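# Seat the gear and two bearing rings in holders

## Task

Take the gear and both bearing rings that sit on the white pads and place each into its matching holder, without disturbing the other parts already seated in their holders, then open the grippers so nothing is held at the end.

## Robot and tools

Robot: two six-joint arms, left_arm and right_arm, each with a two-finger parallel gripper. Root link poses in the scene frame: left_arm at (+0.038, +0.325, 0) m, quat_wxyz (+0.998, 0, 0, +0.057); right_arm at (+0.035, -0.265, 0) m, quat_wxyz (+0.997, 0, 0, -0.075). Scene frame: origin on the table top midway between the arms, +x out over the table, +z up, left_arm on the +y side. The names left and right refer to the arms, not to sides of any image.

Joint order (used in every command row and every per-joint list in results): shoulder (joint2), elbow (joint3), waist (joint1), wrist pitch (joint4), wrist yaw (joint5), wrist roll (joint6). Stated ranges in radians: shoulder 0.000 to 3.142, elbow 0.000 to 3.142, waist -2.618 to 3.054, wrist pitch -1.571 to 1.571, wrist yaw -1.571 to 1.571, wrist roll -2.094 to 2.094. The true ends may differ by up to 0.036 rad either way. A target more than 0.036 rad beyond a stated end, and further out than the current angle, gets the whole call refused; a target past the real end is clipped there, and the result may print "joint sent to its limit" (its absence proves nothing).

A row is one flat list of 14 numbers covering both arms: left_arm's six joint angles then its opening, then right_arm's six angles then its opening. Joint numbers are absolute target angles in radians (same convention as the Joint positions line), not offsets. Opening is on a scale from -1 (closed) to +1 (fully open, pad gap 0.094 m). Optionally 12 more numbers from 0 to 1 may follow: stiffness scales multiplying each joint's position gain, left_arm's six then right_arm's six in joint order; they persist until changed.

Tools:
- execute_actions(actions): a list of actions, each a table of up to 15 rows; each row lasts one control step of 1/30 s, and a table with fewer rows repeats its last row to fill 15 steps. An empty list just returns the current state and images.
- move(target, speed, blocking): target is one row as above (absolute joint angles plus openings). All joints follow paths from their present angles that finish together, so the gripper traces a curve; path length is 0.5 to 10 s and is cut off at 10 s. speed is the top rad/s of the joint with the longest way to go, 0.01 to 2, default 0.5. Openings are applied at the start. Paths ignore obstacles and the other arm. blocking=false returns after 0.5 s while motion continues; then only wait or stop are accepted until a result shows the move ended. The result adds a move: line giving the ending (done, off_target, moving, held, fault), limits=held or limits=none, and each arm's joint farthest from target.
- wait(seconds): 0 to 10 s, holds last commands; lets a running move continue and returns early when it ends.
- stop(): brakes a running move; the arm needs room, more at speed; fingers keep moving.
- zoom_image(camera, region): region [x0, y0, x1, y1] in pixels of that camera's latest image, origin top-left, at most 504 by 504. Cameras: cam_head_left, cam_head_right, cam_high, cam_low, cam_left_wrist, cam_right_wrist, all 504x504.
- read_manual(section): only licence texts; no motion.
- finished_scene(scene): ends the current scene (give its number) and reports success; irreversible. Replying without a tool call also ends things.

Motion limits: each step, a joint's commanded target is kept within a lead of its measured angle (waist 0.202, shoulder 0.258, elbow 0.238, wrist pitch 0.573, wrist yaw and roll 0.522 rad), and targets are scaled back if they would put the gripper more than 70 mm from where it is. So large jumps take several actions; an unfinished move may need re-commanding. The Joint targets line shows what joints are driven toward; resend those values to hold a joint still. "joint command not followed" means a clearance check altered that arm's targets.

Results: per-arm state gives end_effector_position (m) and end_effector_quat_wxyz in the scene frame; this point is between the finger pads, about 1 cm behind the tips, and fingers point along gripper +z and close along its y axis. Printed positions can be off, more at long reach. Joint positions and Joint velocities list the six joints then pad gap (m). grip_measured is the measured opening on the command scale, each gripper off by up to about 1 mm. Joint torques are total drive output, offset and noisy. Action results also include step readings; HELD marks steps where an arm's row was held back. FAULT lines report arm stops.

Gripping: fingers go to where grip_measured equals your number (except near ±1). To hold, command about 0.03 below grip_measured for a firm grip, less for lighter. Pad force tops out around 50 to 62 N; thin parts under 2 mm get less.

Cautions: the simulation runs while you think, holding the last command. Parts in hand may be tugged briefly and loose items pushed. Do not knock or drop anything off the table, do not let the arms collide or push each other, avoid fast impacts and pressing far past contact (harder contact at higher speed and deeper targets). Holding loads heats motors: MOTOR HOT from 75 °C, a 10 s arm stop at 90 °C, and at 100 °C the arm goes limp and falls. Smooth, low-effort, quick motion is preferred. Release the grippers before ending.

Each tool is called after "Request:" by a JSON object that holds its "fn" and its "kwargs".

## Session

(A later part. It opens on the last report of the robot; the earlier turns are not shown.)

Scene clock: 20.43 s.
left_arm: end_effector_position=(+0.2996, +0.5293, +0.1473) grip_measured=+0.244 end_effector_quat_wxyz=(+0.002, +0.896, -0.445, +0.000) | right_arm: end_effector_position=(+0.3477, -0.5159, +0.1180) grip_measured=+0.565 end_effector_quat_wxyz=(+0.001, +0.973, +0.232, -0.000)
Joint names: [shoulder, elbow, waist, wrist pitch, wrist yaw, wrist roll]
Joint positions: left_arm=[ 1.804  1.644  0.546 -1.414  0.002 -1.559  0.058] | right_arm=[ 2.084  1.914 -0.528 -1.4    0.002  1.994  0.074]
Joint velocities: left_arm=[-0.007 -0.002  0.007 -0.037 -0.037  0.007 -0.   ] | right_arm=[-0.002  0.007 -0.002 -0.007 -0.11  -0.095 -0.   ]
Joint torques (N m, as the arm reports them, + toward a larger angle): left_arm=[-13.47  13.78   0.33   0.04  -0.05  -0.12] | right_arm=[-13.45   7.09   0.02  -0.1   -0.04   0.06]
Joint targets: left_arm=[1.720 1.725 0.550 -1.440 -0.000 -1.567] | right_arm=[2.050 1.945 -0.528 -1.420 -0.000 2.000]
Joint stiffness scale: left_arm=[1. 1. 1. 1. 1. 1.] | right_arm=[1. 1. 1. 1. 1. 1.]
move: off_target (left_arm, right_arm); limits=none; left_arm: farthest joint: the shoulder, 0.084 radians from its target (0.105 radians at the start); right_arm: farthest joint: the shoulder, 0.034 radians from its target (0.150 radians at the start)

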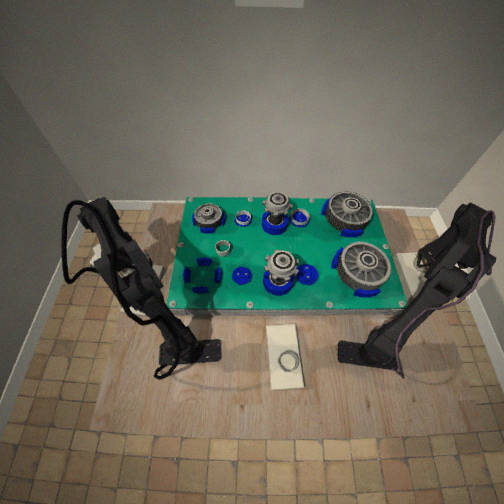

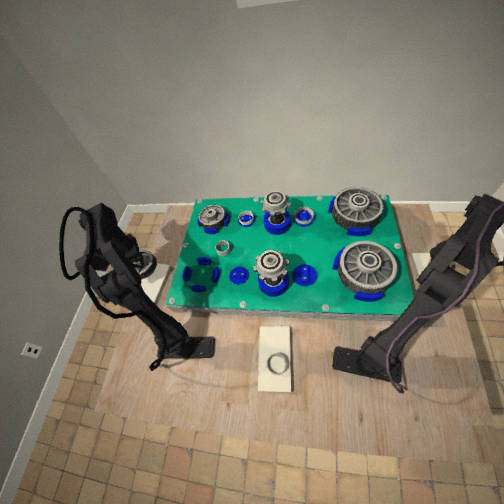

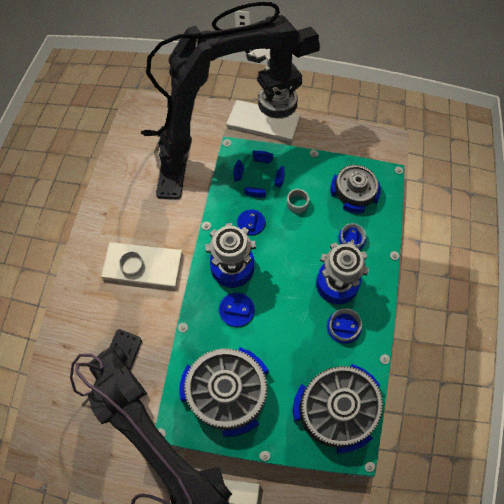

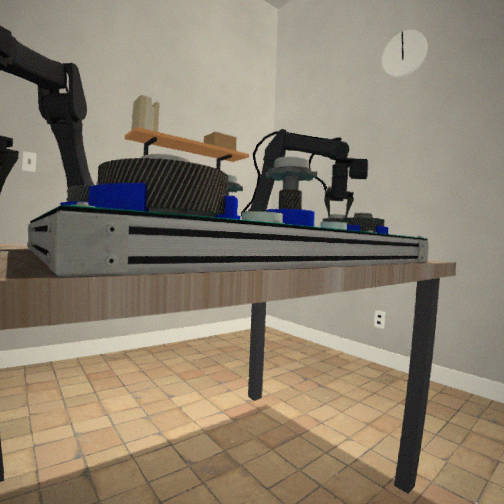

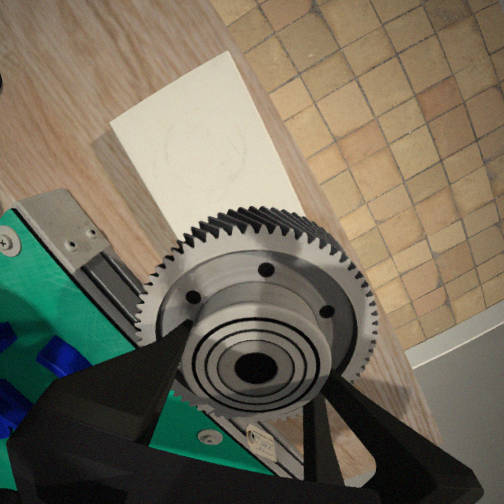

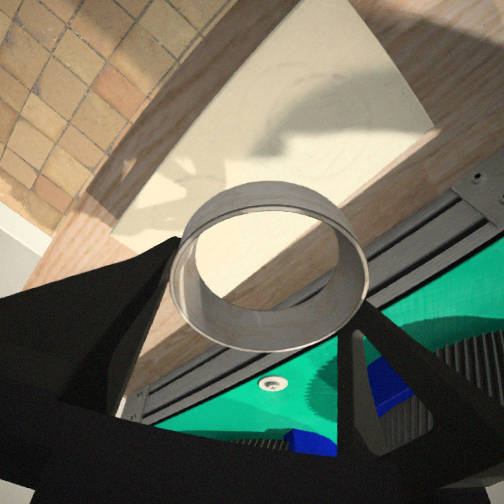

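Request:
{"fn": "move", "kwargs": {"target": [1.455,1.41,-0.224,-1.42,0,-1.567,0.12, 1.67,1.73,-0.528,-1.55,0,2.0,0.5], "speed": 0.4}}

Request:
{"fn": "zoom_image", "kwargs": {"camera": "cam_left_wrist", "region": [60,100,460,400]}}

Scene clock: 24.20 s.
left_arm: end_effector_position=(+0.2948, +0.2957, +0.1521) grip_measured=+0.236 end_effector_quat_wxyz=(-0.006, -0.661, +0.751, +0.003) | right_arm: end_effector_position=(+0.2798, -0.4612, +0.2008) grip_measured=+0.565 end_effector_quat_wxyz=(+0.028, +0.972, +0.232, +0.021)
Joint names: [shoulder, elbow, waist, wrist pitch, wrist yaw, wrist roll]
Joint positions: left_arm=[ 1.534  1.365 -0.231 -1.415  0.005 -1.56   0.058] | right_arm=[ 1.7    1.734 -0.528 -1.534  0.002  1.994  0.074]
Joint velocities: left_arm=[ 0.002  0.002  0.002  0.037  0.007 -0.007 -0.001] | right_arm=[-0.007  0.002 -0.017  0.095 -0.022  0.007 -0.   ]
Joint torques (N m, as the arm reports them, + toward a larger angle): left_arm=[-10.88  10.47   0.59   0.26  -0.06  -0.11] | right_arm=[-9.64  4.71  0.06  0.06 -0.06  0.05]
Joint targets: left_arm=[1.455 1.410 -0.224 -1.420 -0.000 -1.567] | right_arm=[1.670 1.730 -0.528 -1.550 0.000 2.000]
Joint stiffness scale: left_arm=[1. 1. 1. 1. 1. 1.] | right_arm=[1. 1. 1. 1. 1. 1.]
move: off_target (left_arm, right_arm); limits=none; left_arm: farthest joint: the shoulder, 0.079 radians from its target (0.349 radians at the start); right_arm: farthest joint: the shoulder, 0.030 radians from its target (0.414 radians at the start)

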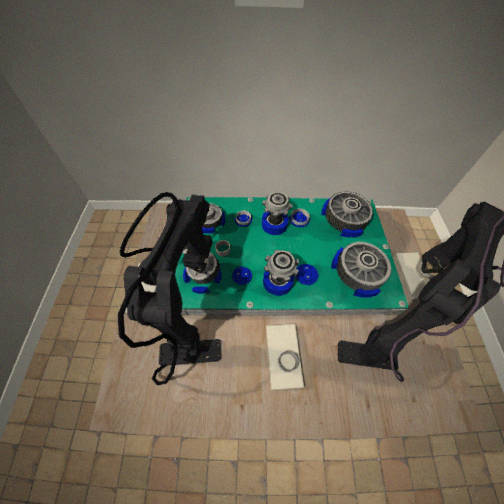

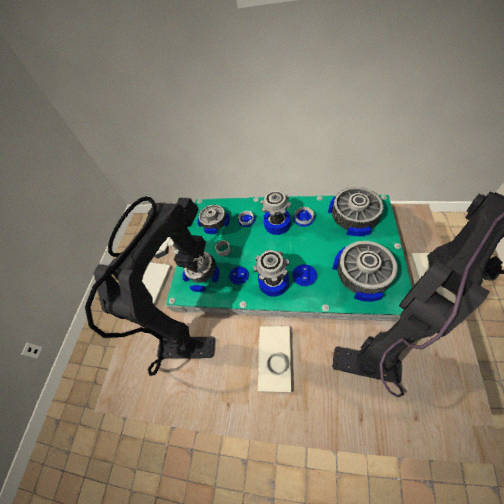

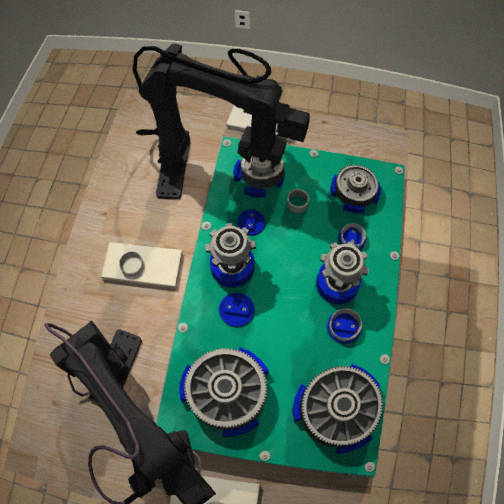

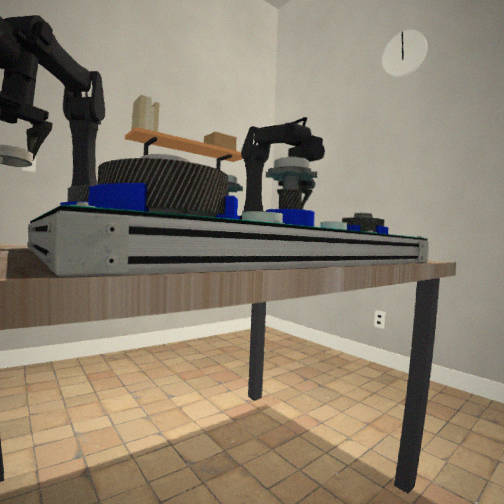

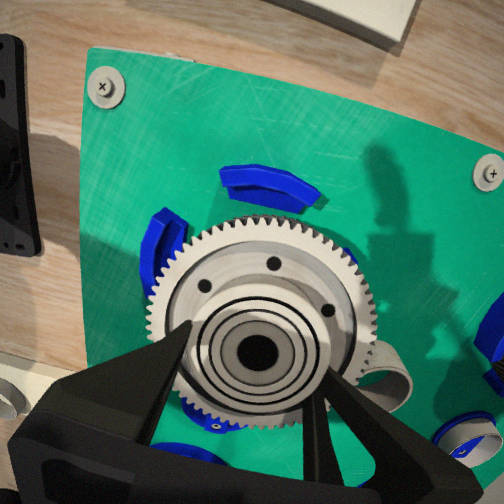

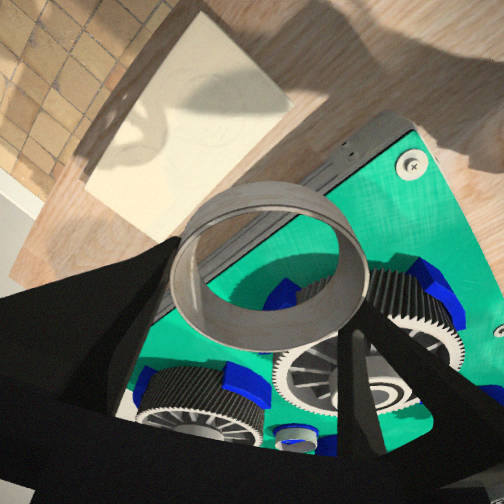

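Region (60, 100, 460, 400) of cam_left_wrist's 504x504 image, scaled by 1.260, with more detail than that image has; it fills the top 378 rows of this view, and the rest is white.

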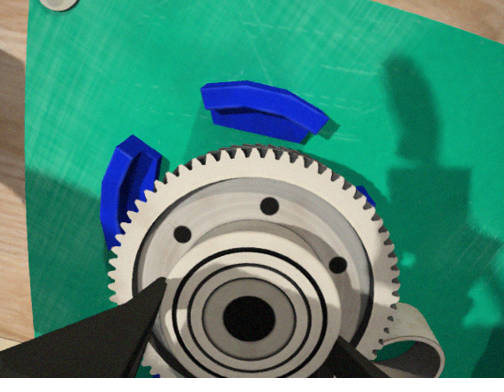

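Request:
{"fn": "zoom_image", "kwargs": {"camera": "cam_high", "region": [215,110,315,210]}}

Request:
{"fn": "zoom_image", "kwargs": {"camera": "cam_head_right", "region": [160,230,250,310]}}

Request:
{"fn": "zoom_image", "kwargs": {"camera": "cam_low", "region": [240,140,380,240]}}

Region (215, 110, 315, 210) of cam_high's 504x504 image, scaled by 5.040, with more detail than that image has.

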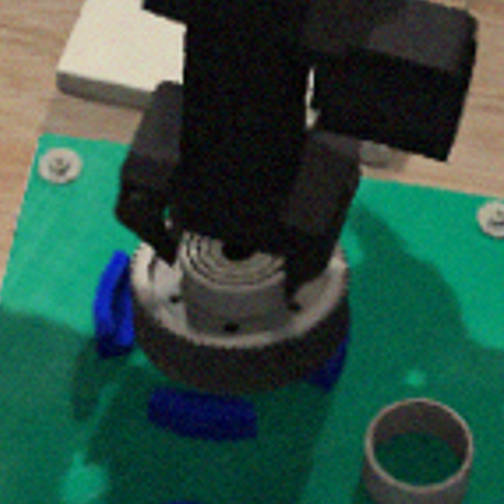

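Region (160, 230, 250, 310) of cam_head_right's 504x504 image, scaled by 5.600, with more detail than that image has.

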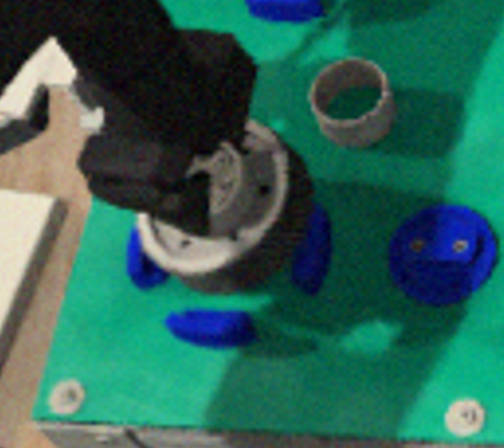

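Region (240, 140, 380, 240) of cam_low's 504x504 image, scaled by 3.600, with more detail than that image has; it fills the top 360 rows of this view, and the rest is white.

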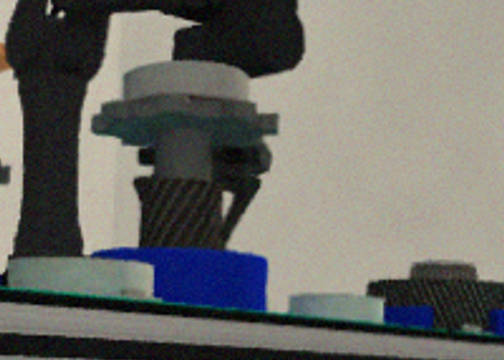

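Request:
{"fn": "zoom_image", "kwargs": {"camera": "cam_left_wrist", "region": [130,200,390,440]}}

Region (130, 200, 390, 440) of cam_left_wrist's 504x504 image, scaled by 1.938, with more detail than that image has; it fills the top 465 rows of this view, and the rest is white.

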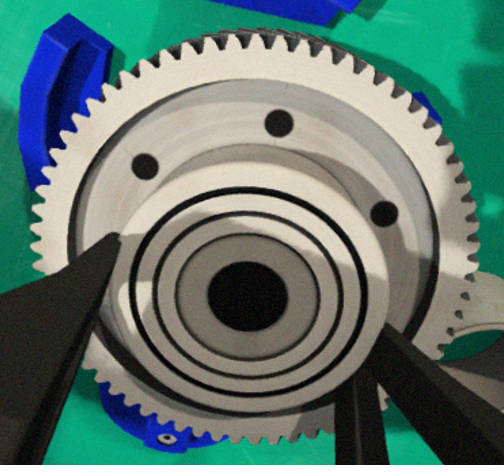

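Request:
{"fn": "move", "kwargs": {"target": [1.455,1.41,-0.161,-1.40,0,-1.567,0.12, 1.869,1.852,0.808,-1.511,0,2.0,0.5], "speed": 0.6}}

Scene clock: 29.90 s.
left_arm: end_effector_position=(+0.2947, +0.3026, +0.1473) grip_measured=+0.233 end_effector_quat_wxyz=(-0.021, -0.680, +0.733, -0.009) | right_arm: end_effector_position=(+0.3061, -0.0496, +0.1691) grip_measured=+0.565 end_effector_quat_wxyz=(-0.005, +0.618, +0.786, +0.002)
Joint names: [shoulder, elbow, waist, wrist pitch, wrist yaw, wrist roll]
Joint positions: left_arm=[ 1.532  1.344 -0.178 -1.399  0.042 -1.559  0.058] | right_arm=[ 1.871  1.817  0.813 -1.516 -0.01   1.994  0.074]
Joint velocities: left_arm=[-0.027  0.022  0.002 -0.051 -0.007  0.022  0.   ] | right_arm=[-0.002 -0.012 -0.007  0.037 -0.007 -0.051 -0.001]
Joint torques (N m, as the arm reports them, + toward a larger angle): left_arm=[-10.87  12.38   1.42   0.3   -0.38  -0.11] | right_arm=[-8.8   7.34 -0.44  0.17  0.07  0.05]
Joint targets: left_arm=[1.455 1.410 -0.161 -1.400 0.000 -1.567] | right_arm=[1.869 1.852 0.808 -1.511 0.000 2.000]
Joint stiffness scale: left_arm=[1. 1. 1. 1. 1. 1.] | right_arm=[1. 1. 1. 1. 1. 1.]
move: off_target (left_arm, right_arm); limits=none; left_arm: farthest joint: the shoulder, 0.077 radians from its target (0.079 radians at the start); right_arm: farthest joint: the elbow, 0.035 radians from its target (0.146 radians at the start)

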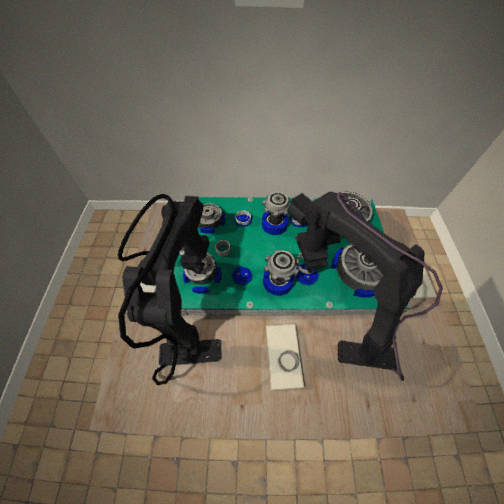

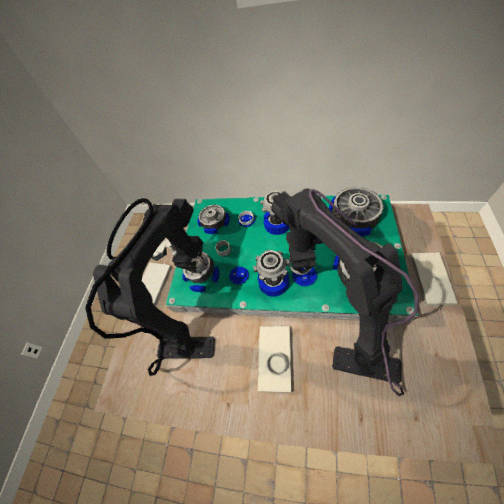

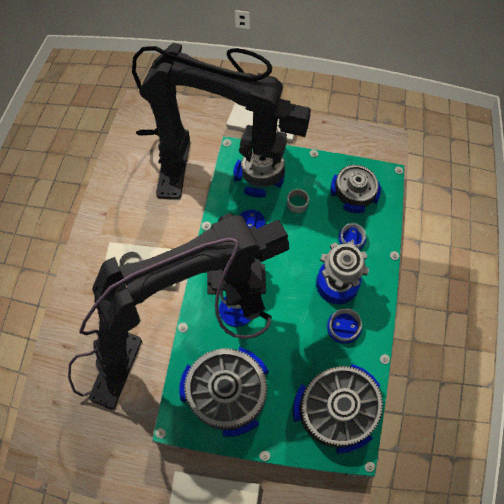

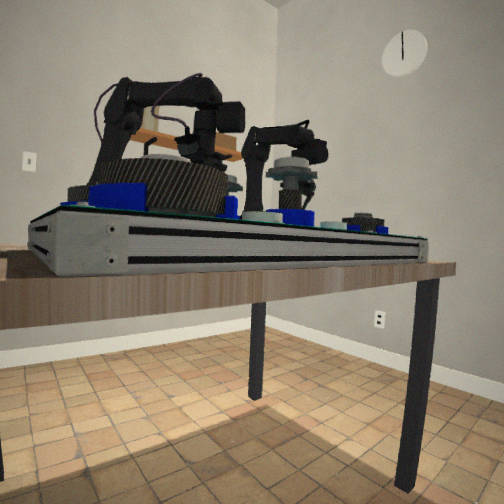

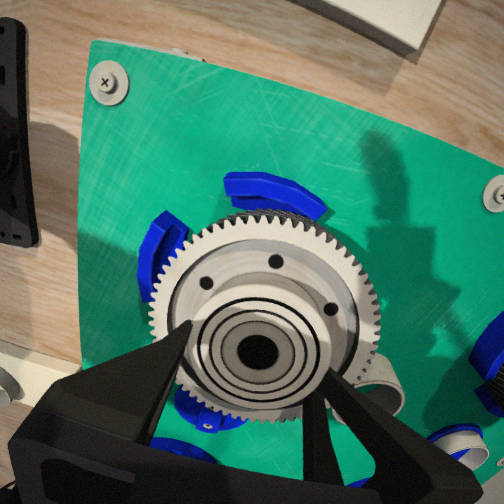

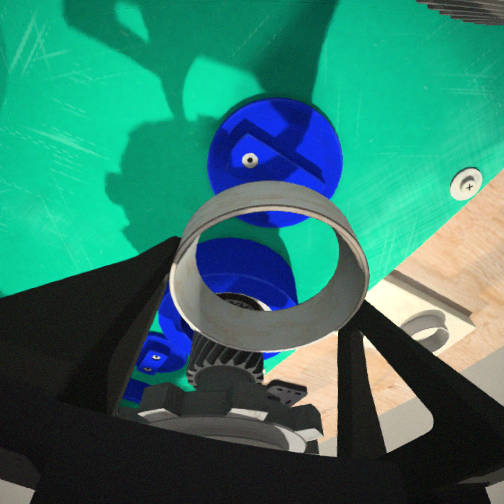

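Request:
{"fn": "wait", "kwargs": {"seconds": 0.3}}

Request:
{"fn": "zoom_image", "kwargs": {"camera": "cam_left_wrist", "region": [130,160,390,440]}}

Scene clock: 30.53 s.
left_arm: end_effector_position=(+0.2947, +0.3026, +0.1473) grip_measured=+0.233 end_effector_quat_wxyz=(-0.021, -0.680, +0.733, -0.009) | right_arm: end_effector_position=(+0.3061, -0.0496, +0.1691) grip_measured=+0.565 end_effector_quat_wxyz=(-0.005, +0.618, +0.786, +0.002)
Joint names: [shoulder, elbow, waist, wrist pitch, wrist yaw, wrist roll]
Joint positions: left_arm=[ 1.532  1.344 -0.178 -1.399  0.042 -1.559  0.058] | right_arm=[ 1.871  1.817  0.813 -1.516 -0.01   1.994  0.074]
Joint velocities: left_arm=[-0.007 -0.007 -0.002 -0.007  0.007 -0.007  0.   ] | right_arm=[-0.002  0.012 -0.017 -0.051 -0.022 -0.066 -0.001]
Joint torques (N m, as the arm reports them, + toward a larger angle): left_arm=[-10.86  12.42   1.43   0.3   -0.4   -0.12] | right_arm=[-8.81  7.29 -0.4   0.16  0.05  0.04]
Joint targets: left_arm=[1.455 1.410 -0.161 -1.400 0.000 -1.567] | right_arm=[1.869 1.852 0.808 -1.511 0.000 2.000]
Joint stiffness scale: left_arm=[1. 1. 1. 1. 1. 1.] | right_arm=[1. 1. 1. 1. 1. 1.]
wait: 0.30 s; at rest from the start

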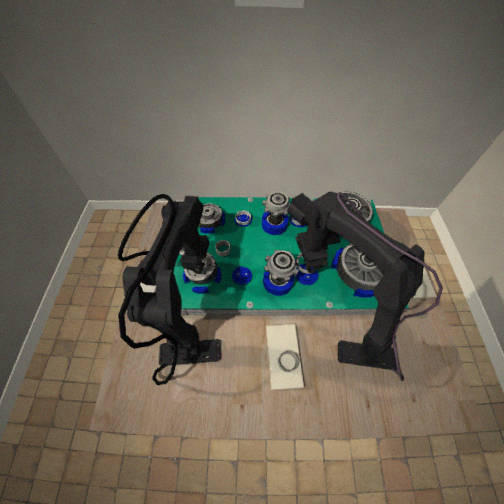

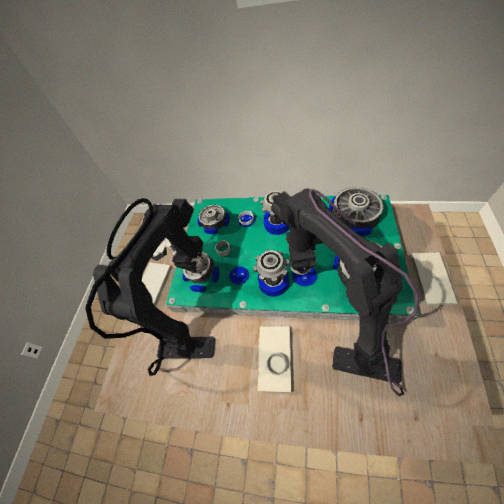

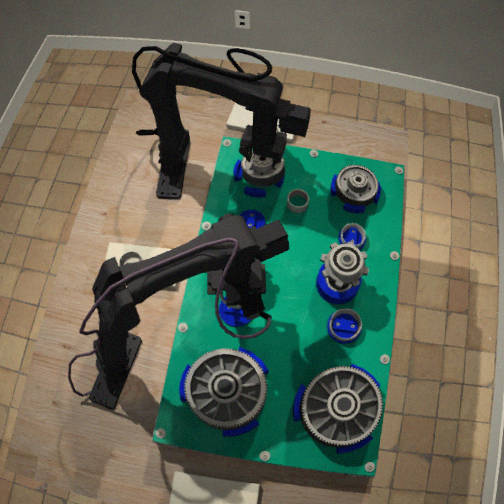

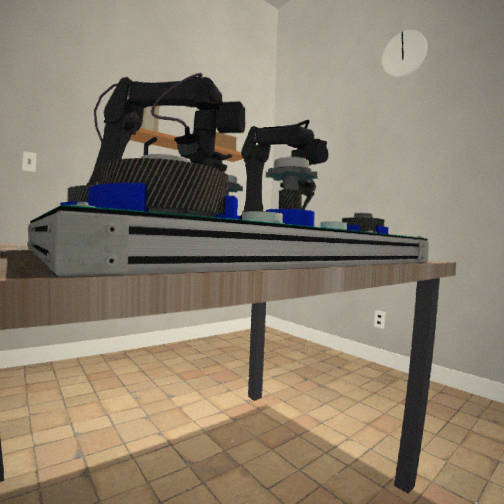

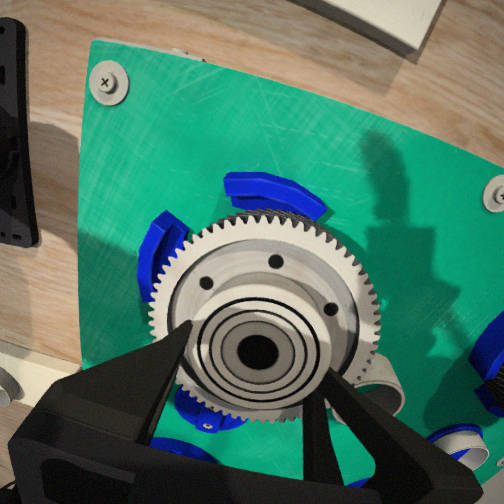

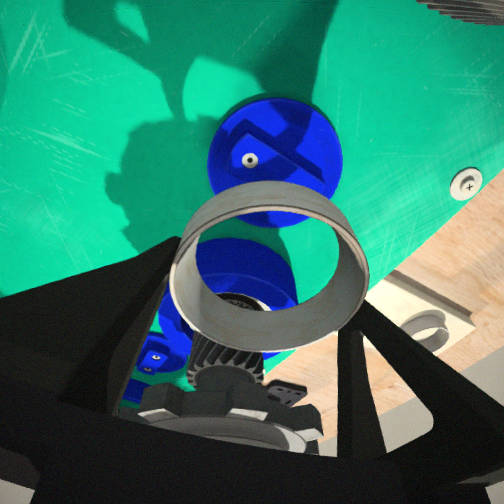

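Region (130, 160, 390, 440) of cam_left_wrist's 504x504 image, scaled by 1.800, with more detail than that image has; it fills the left 468 columns of this view, and the rest is white.

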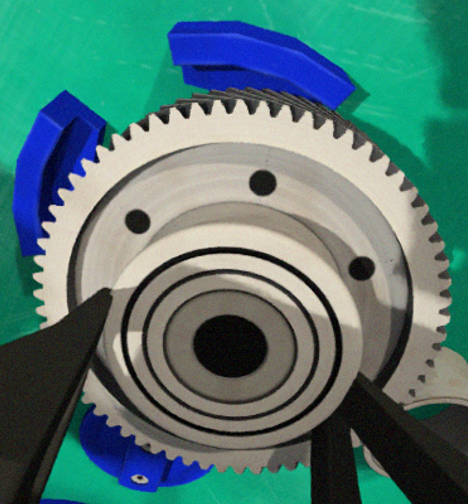

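Request:
{"fn": "zoom_image", "kwargs": {"camera": "cam_high", "region": [220,130,305,205]}}

Request:
{"fn": "zoom_image", "kwargs": {"camera": "cam_head_right", "region": [160,235,240,305]}}

Region (220, 130, 305, 205) of cam_high's 504x504 image, scaled by 5.929, with more detail than that image has; it fills the top 445 rows of this view, and the rest is white.

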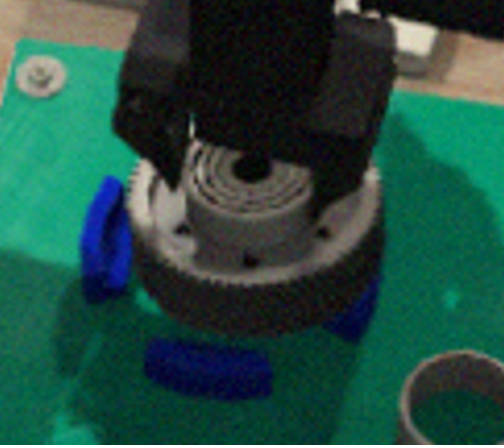

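Region (160, 235, 240, 305) of cam_head_right's 504x504 image, scaled by 6.300, with more detail than that image has; it fills the top 441 rows of this view, and the rest is white.

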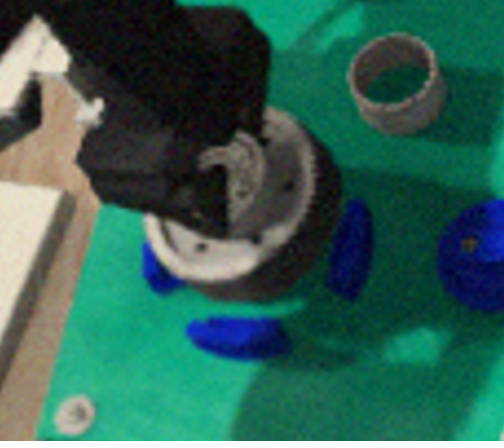

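Request:
{"fn": "execute_actions", "kwargs": {"actions": [[[1.455,1.42,-0.161,-1.405,0,-1.567,0.12,1.869,1.84,0.806,-1.505,0,2.0,0.5],[1.455,1.425,-0.161,-1.405,0,-1.567,0.12,1.868,1.828,0.805,-1.495,0,2.0,0.5],[1.455,1.43,-0.161,-1.41,0,-1.567,0.12,1.867,1.816,0.804,-1.485,0,2.0,0.5],[1.455,1.435,-0.161,-1.41,0,-1.567,0.12,1.866,1.804,0.803,-1.475,0,2.0,0.5],[1.455,1.44,-0.161,-1.415,0,-1.567,0.12,1.864,1.792,0.802,-1.465,0,2.0,0.5],[1.455,1.445,-0.161,-1.415,0,-1.567,0.12,1.862,1.78,0.801,-1.455,0,2.0,0.5],[1.455,1.45,-0.161,-1.42,0,-1.567,0.12,1.86,1.768,0.8,-1.445,0,2.0,0.5],[1.455,1.455,-0.161,-1.42,0,-1.567,0.12,1.858,1.756,0.799,-1.435,0,2.0,0.5],[1.455,1.455,-0.161,-1.42,0,-1.567,0.12,1.856,1.744,0.798,-1.425,0,2.0,0.5],[1.455,1.455,-0.161,-1.42,0,-1.567,0.12,1.854,1.732,0.797,-1.415,0,2.0,0.5],[1.455,1.455,-0.158,-1.42,0,-1.567,0.12,1.852,1.72,0.796,-1.405,0,2.0,0.5],[1.455,1.455,-0.155,-1.42,0,-1.567,0.12,1.85,1.708,0.795,-1.395,0,2.0,0.5],[1.455,1.455,-0.152,-1.42,0,-1.567,0.12,1.848,1.696,0.794,-1.385,0,2.0,0.5],[1.455,1.455,-0.149,-1.42,0,-1.567,0.12,1.846,1.684,0.793,-1.375,0,2.0,0.5],[1.455,1.455,-0.146,-1.42,0,-1.567,0.12,1.844,1.672,0.792,-1.365,0,2.0,0.5]],[[1.455,1.455,-0.143,-1.42,0,-1.567,0.12,1.842,1.66,0.792,-1.355,0,2.0,0.5],[1.455,1.455,-0.14,-1.42,0,-1.567,0.12,1.84,1.648,0.792,-1.345,0,2.0,0.5],[1.455,1.455,-0.137,-1.42,0,-1.567,0.12,1.838,1.636,0.792,-1.335,0,2.0,0.5],[1.455,1.455,-0.134,-1.42,0,-1.567,0.12,1.836,1.624,0.792,-1.325,0,2.0,0.5],[1.455,1.455,-0.131,-1.42,0,-1.567,0.12,1.834,1.614,0.792,-1.318,0,2.0,0.5],[1.455,1.455,-0.128,-1.42,0,-1.567,0.12,1.832,1.606,0.792,-1.312,0,2.0,0.5],[1.455,1.455,-0.125,-1.42,0,-1.567,0.12,1.83,1.6,0.792,-1.308,0,2.0,0.5],[1.455,1.455,-0.122,-1.42,0,-1.567,0.12,1.828,1.596,0.792,-1.306,0,2.0,0.5]]]}}

Request:
{"fn": "zoom_image", "kwargs": {"camera": "cam_left_wrist", "region": [130,160,390,440]}}

Scene clock: 34.57 s.
left_arm: end_effector_position=(+0.3000, +0.3207, +0.1537) grip_measured=+0.233 end_effector_quat_wxyz=(-0.002, -0.697, +0.717, -0.004) | right_arm: end_effector_position=(+0.3069, -0.0540, +0.1134) grip_measured=+0.565 end_effector_quat_wxyz=(-0.008, +0.622, +0.783, -0.010)
Joint names: [shoulder, elbow, waist, wrist pitch, wrist yaw, wrist roll]
Joint positions: left_arm=[ 1.532  1.371 -0.13  -1.406  0.01  -1.559  0.058] | right_arm=[ 1.871  1.595  0.801 -1.319 -0.01   1.994  0.074]
Joint velocities: left_arm=[-0.007 -0.002 -0.002  0.007  0.022  0.095  0.001] | right_arm=[ 0.007 -0.037  0.002  0.125  0.007 -0.007  0.   ]
Joint torques (N m, as the arm reports them, + toward a larger angle): left_arm=[-10.77  14.12   0.66   0.19  -0.12  -0.13] | right_arm=[-12.5    5.1   -0.73   0.11   0.04   0.05]
Joint targets: left_arm=[1.455 1.455 -0.122 -1.420 -0.000 -1.567] | right_arm=[1.828 1.596 0.792 -1.306 -0.000 2.000]
Joint stiffness scale: left_arm=[1. 1. 1. 1. 1. 1.] | right_arm=[1. 1. 1. 1. 1. 1.]
Step readings (joint positions; steps 1 to 15: 1st action; 16 to 30: 2nd action):
0: left_arm=[1.532 1.344 -0.178 -1.399 0.042 -1.559] | right_arm=[1.871 1.817 0.813 -1.516 -0.010 1.994]
1: left_arm=[1.532 1.344 -0.178 -1.399 0.042 -1.559] | right_arm=[1.871 1.817 0.813 -1.516 -0.010 1.994]
2: left_arm=[1.532 1.344 -0.178 -1.399 0.042 -1.559] | right_arm=[1.871 1.817 0.813 -1.515 -0.010 1.994]
4: left_arm=[1.532 1.344 -0.178 -1.399 0.042 -1.559] | right_arm=[1.871 1.816 0.813 -1.507 -0.010 1.994]
8: left_arm=[1.532 1.352 -0.178 -1.403 0.042 -1.559] | right_arm=[1.871 1.782 0.813 -1.474 -0.010 1.994]
15: left_arm=[1.532 1.371 -0.161 -1.406 0.021 -1.559] | right_arm=[1.871 1.693 0.803 -1.413 -0.010 1.994]
16: left_arm=[1.532 1.371 -0.158 -1.406 0.018 -1.559] | right_arm=[1.871 1.681 0.802 -1.403 -0.010 1.994]
17: left_arm=[1.532 1.371 -0.154 -1.406 0.015 -1.559] | right_arm=[1.871 1.669 0.801 -1.393 -0.010 1.994]
19: left_arm=[1.532 1.371 -0.147 -1.406 0.012 -1.559] | right_arm=[1.871 1.645 0.801 -1.373 -0.010 1.994]
23: left_arm=[1.532 1.371 -0.136 -1.406 0.011 -1.559] | right_arm=[1.871 1.605 0.801 -1.341 -0.010 1.994]
30: Joint positions above

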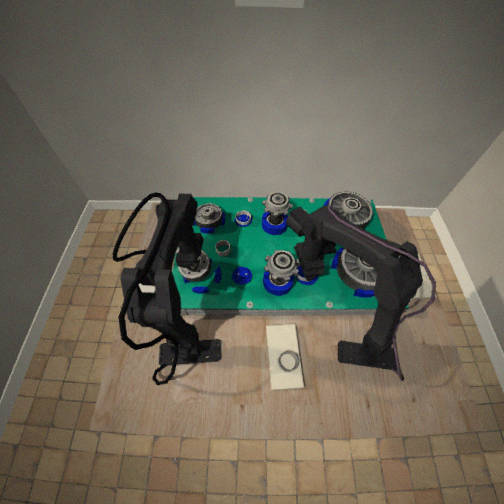

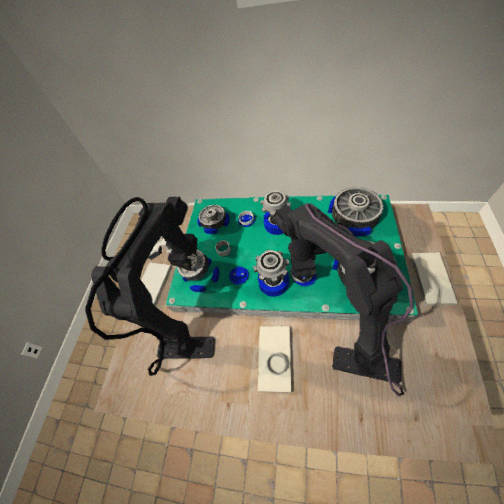

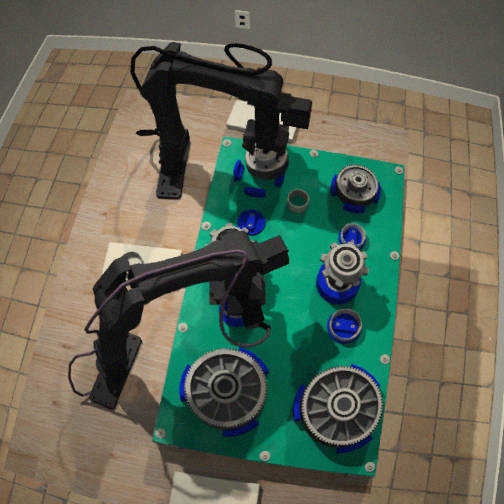

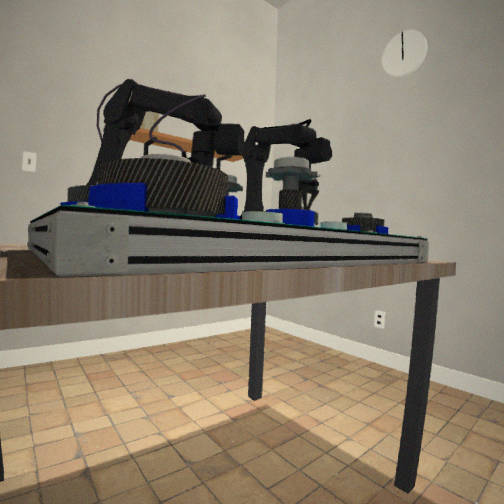

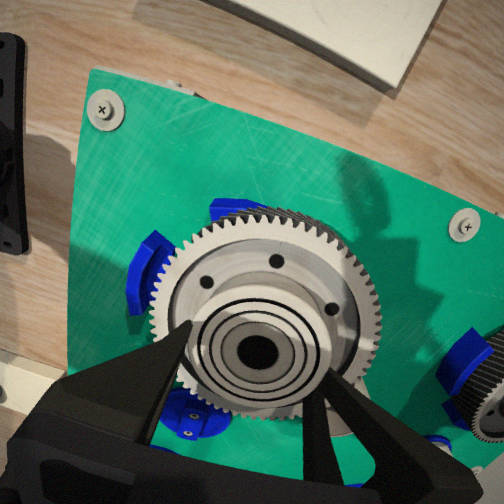

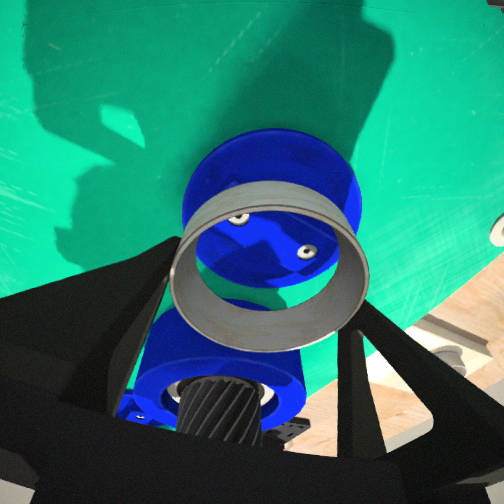

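Region (130, 160, 390, 440) of cam_left_wrist's 504x504 image, scaled by 1.800, with more detail than that image has; it fills the left 468 columns of this view, and the rest is white.

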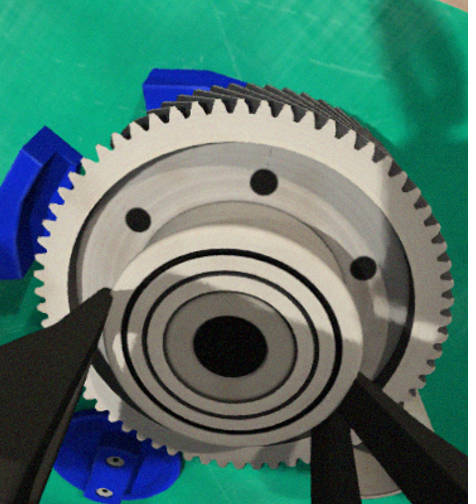

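Request:
{"fn": "execute_actions", "kwargs": {"actions": [[[1.455,1.44,-0.122,-1.41,0,-1.567,0.12,1.828,1.596,0.792,-1.306,0,2.0,0.5],[1.455,1.43,-0.122,-1.405,0,-1.567,0.12,1.828,1.596,0.792,-1.306,0,2.0,0.5],[1.455,1.42,-0.122,-1.40,0,-1.567,0.12,1.828,1.596,0.792,-1.306,0,2.0,0.5],[1.455,1.414,-0.122,-1.397,0,-1.567,0.12,1.828,1.596,0.792,-1.306,0,2.0,0.5],[1.455,1.41,-0.122,-1.394,0,-1.567,0.12,1.828,1.596,0.792,-1.306,0,2.0,0.5],[1.455,1.406,-0.122,-1.391,0,-1.567,0.12,1.828,1.596,0.792,-1.306,0,2.0,0.5],[1.455,1.402,-0.122,-1.388,0,-1.567,0.12,1.828,1.596,0.792,-1.306,0,2.0,0.5],[1.455,1.398,-0.122,-1.385,0,-1.567,0.12,1.828,1.596,0.792,-1.306,0,2.0,0.5],[1.455,1.394,-0.122,-1.382,0,-1.567,0.12,1.828,1.596,0.792,-1.306,0,2.0,0.5],[1.455,1.39,-0.122,-1.379,0,-1.567,0.12,1.828,1.596,0.792,-1.306,0,2.0,0.5],[1.455,1.386,-0.122,-1.376,0,-1.567,0.12,1.828,1.596,0.792,-1.306,0,2.0,0.5],[1.455,1.382,-0.122,-1.373,0,-1.567,0.12,1.828,1.596,0.792,-1.306,0,2.0,0.5],[1.455,1.378,-0.122,-1.37,0,-1.567,0.12,1.828,1.596,0.792,-1.306,0,2.0,0.5],[1.455,1.374,-0.122,-1.367,0,-1.567,0.12,1.828,1.596,0.792,-1.306,0,2.0,0.5],[1.455,1.37,-0.122,-1.364,0,-1.567,0.12,1.828,1.596,0.792,-1.306,0,2.0,0.5]],[[1.455,1.366,-0.122,-1.361,0,-1.567,0.12,1.828,1.596,0.792,-1.306,0,2.0,0.5],[1.455,1.362,-0.122,-1.358,0,-1.567,0.12,1.828,1.596,0.792,-1.306,0,2.0,0.5],[1.455,1.358,-0.122,-1.355,0,-1.567,0.12,1.828,1.596,0.792,-1.306,0,2.0,0.5],[1.455,1.354,-0.122,-1.352,0,-1.567,0.12,1.828,1.596,0.792,-1.306,0,2.0,0.5],[1.455,1.35,-0.122,-1.35,0,-1.567,0.12,1.828,1.596,0.792,-1.306,0,2.0,0.5]]]}}

Request:
{"fn": "zoom_image", "kwargs": {"camera": "cam_left_wrist", "region": [130,160,390,440]}}

Request:
{"fn": "zoom_image", "kwargs": {"camera": "cam_right_wrist", "region": [150,110,390,370]}}

Scene clock: 36.70 s.
left_arm: end_effector_position=(+0.2947, +0.3210, +0.1454) grip_measured=+0.233 end_effector_quat_wxyz=(-0.005, -0.699, +0.715, -0.001) | right_arm: end_effector_position=(+0.3081, -0.0532, +0.1134) grip_measured=+0.565 end_effector_quat_wxyz=(-0.007, +0.622, +0.783, -0.008)
Joint names: [shoulder, elbow, waist, wrist pitch, wrist yaw, wrist roll]
Joint positions: left_arm=[ 1.518  1.323 -0.13  -1.381  0.009 -1.562  0.058] | right_arm=[ 1.871  1.595  0.801 -1.313 -0.01   1.994  0.074]
Joint velocities: left_arm=[-0.012 -0.002  0.007 -0.051 -0.007 -0.022 -0.001] | right_arm=[-0.012 -0.007  0.002  0.037 -0.081 -0.037 -0.   ]
Joint torques (N m, as the arm reports them, + toward a larger angle): left_arm=[-9.63  8.86  0.71  0.71 -0.09 -0.07] | right_arm=[-12.47   5.11  -0.73   0.14   0.04   0.03]
Joint targets: left_arm=[1.455 1.350 -0.122 -1.350 -0.000 -1.567] | right_arm=[1.828 1.596 0.792 -1.306 -0.000 2.000]
Joint stiffness scale: left_arm=[1. 1. 1. 1. 1. 1.] | right_arm=[1. 1. 1. 1. 1. 1.]
Step readings (joint positions; steps 1 to 15: 1st action; 16 to 30: 2nd action):
0: left_arm=[1.532 1.371 -0.130 -1.406 0.010 -1.559] | right_arm=[1.871 1.595 0.801 -1.313 -0.010 1.994]
1: left_arm=[1.532 1.371 -0.130 -1.406 0.010 -1.559] | right_arm=[1.871 1.595 0.801 -1.313 -0.010 1.994]
2: left_arm=[1.532 1.371 -0.130 -1.406 0.010 -1.559] | right_arm=[1.871 1.595 0.801 -1.313 -0.010 1.994]
4: left_arm=[1.532 1.371 -0.130 -1.406 0.010 -1.559] | right_arm=[1.871 1.595 0.801 -1.313 -0.010 1.994]
8: left_arm=[1.532 1.369 -0.130 -1.404 0.010 -1.559] | right_arm=[1.871 1.595 0.801 -1.313 -0.010 1.994]
15: left_arm=[1.528 1.347 -0.130 -1.391 0.009 -1.560] | right_arm=[1.871 1.595 0.801 -1.313 -0.010 1.994]
16: left_arm=[1.526 1.344 -0.130 -1.389 0.009 -1.560] | right_arm=[1.871 1.595 0.801 -1.313 -0.010 1.994]
17: left_arm=[1.523 1.342 -0.130 -1.387 0.009 -1.560] | right_arm=[1.871 1.595 0.801 -1.313 -0.010 1.994]
19: left_arm=[1.520 1.336 -0.130 -1.384 0.009 -1.560] | right_arm=[1.871 1.595 0.801 -1.313 -0.010 1.994]
23: left_arm=[1.518 1.327 -0.130 -1.381 0.009 -1.561] | right_arm=[1.871 1.595 0.801 -1.313 -0.010 1.994]
30: Joint positions above

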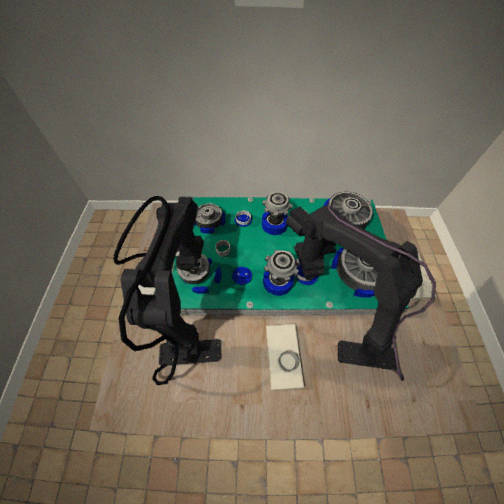

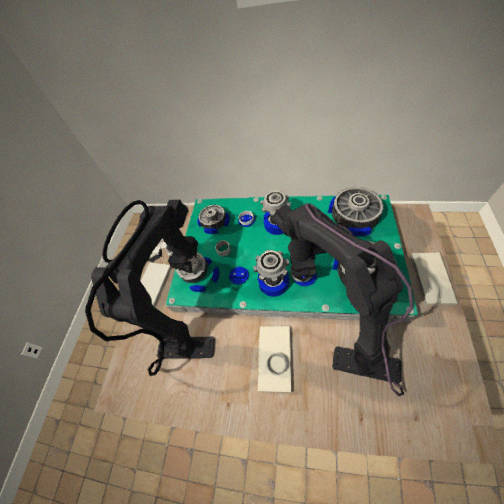

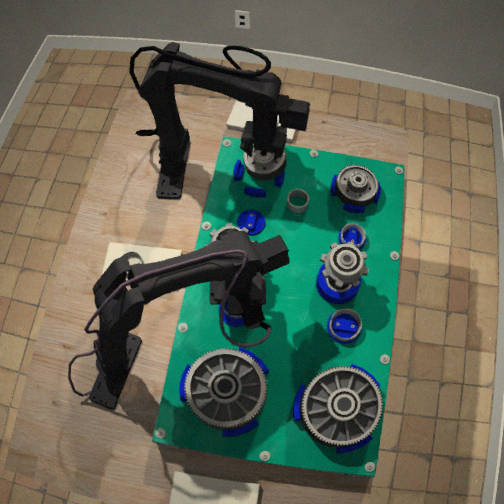

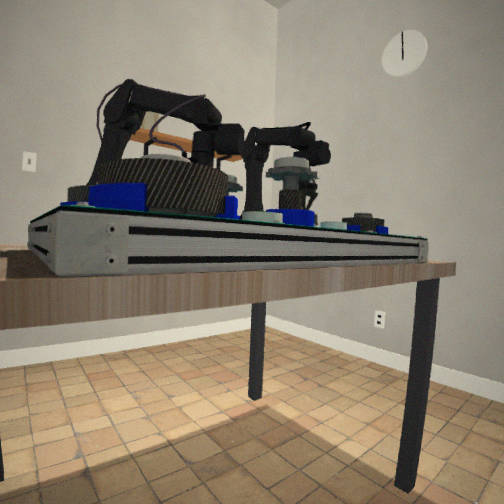

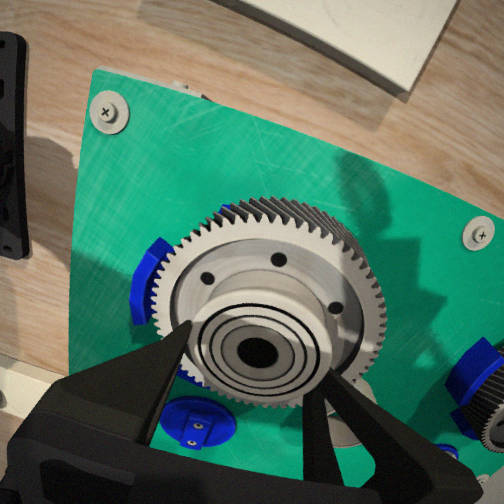

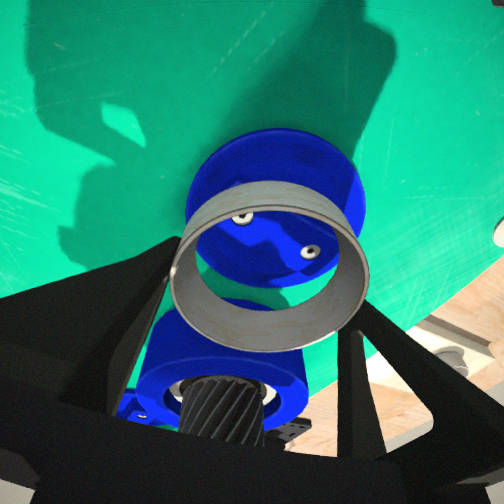

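Region (130, 160, 390, 440) of cam_left_wrist's 504x504 image, scaled by 1.800, with more detail than that image has; it fills the left 468 columns of this view, and the rest is white.

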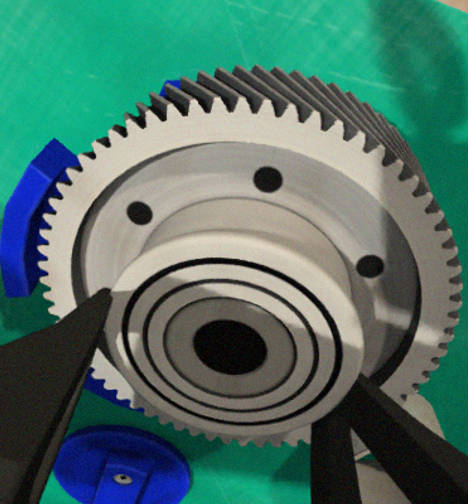

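Region (150, 110, 390, 370) of cam_right_wrist's 504x504 image, scaled by 1.938, with more detail than that image has; it fills the left 465 columns of this view, and the rest is white.

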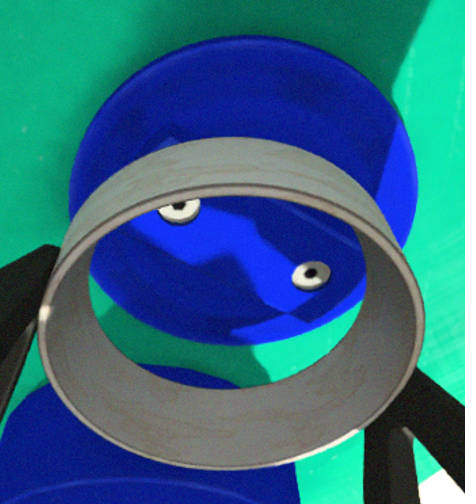

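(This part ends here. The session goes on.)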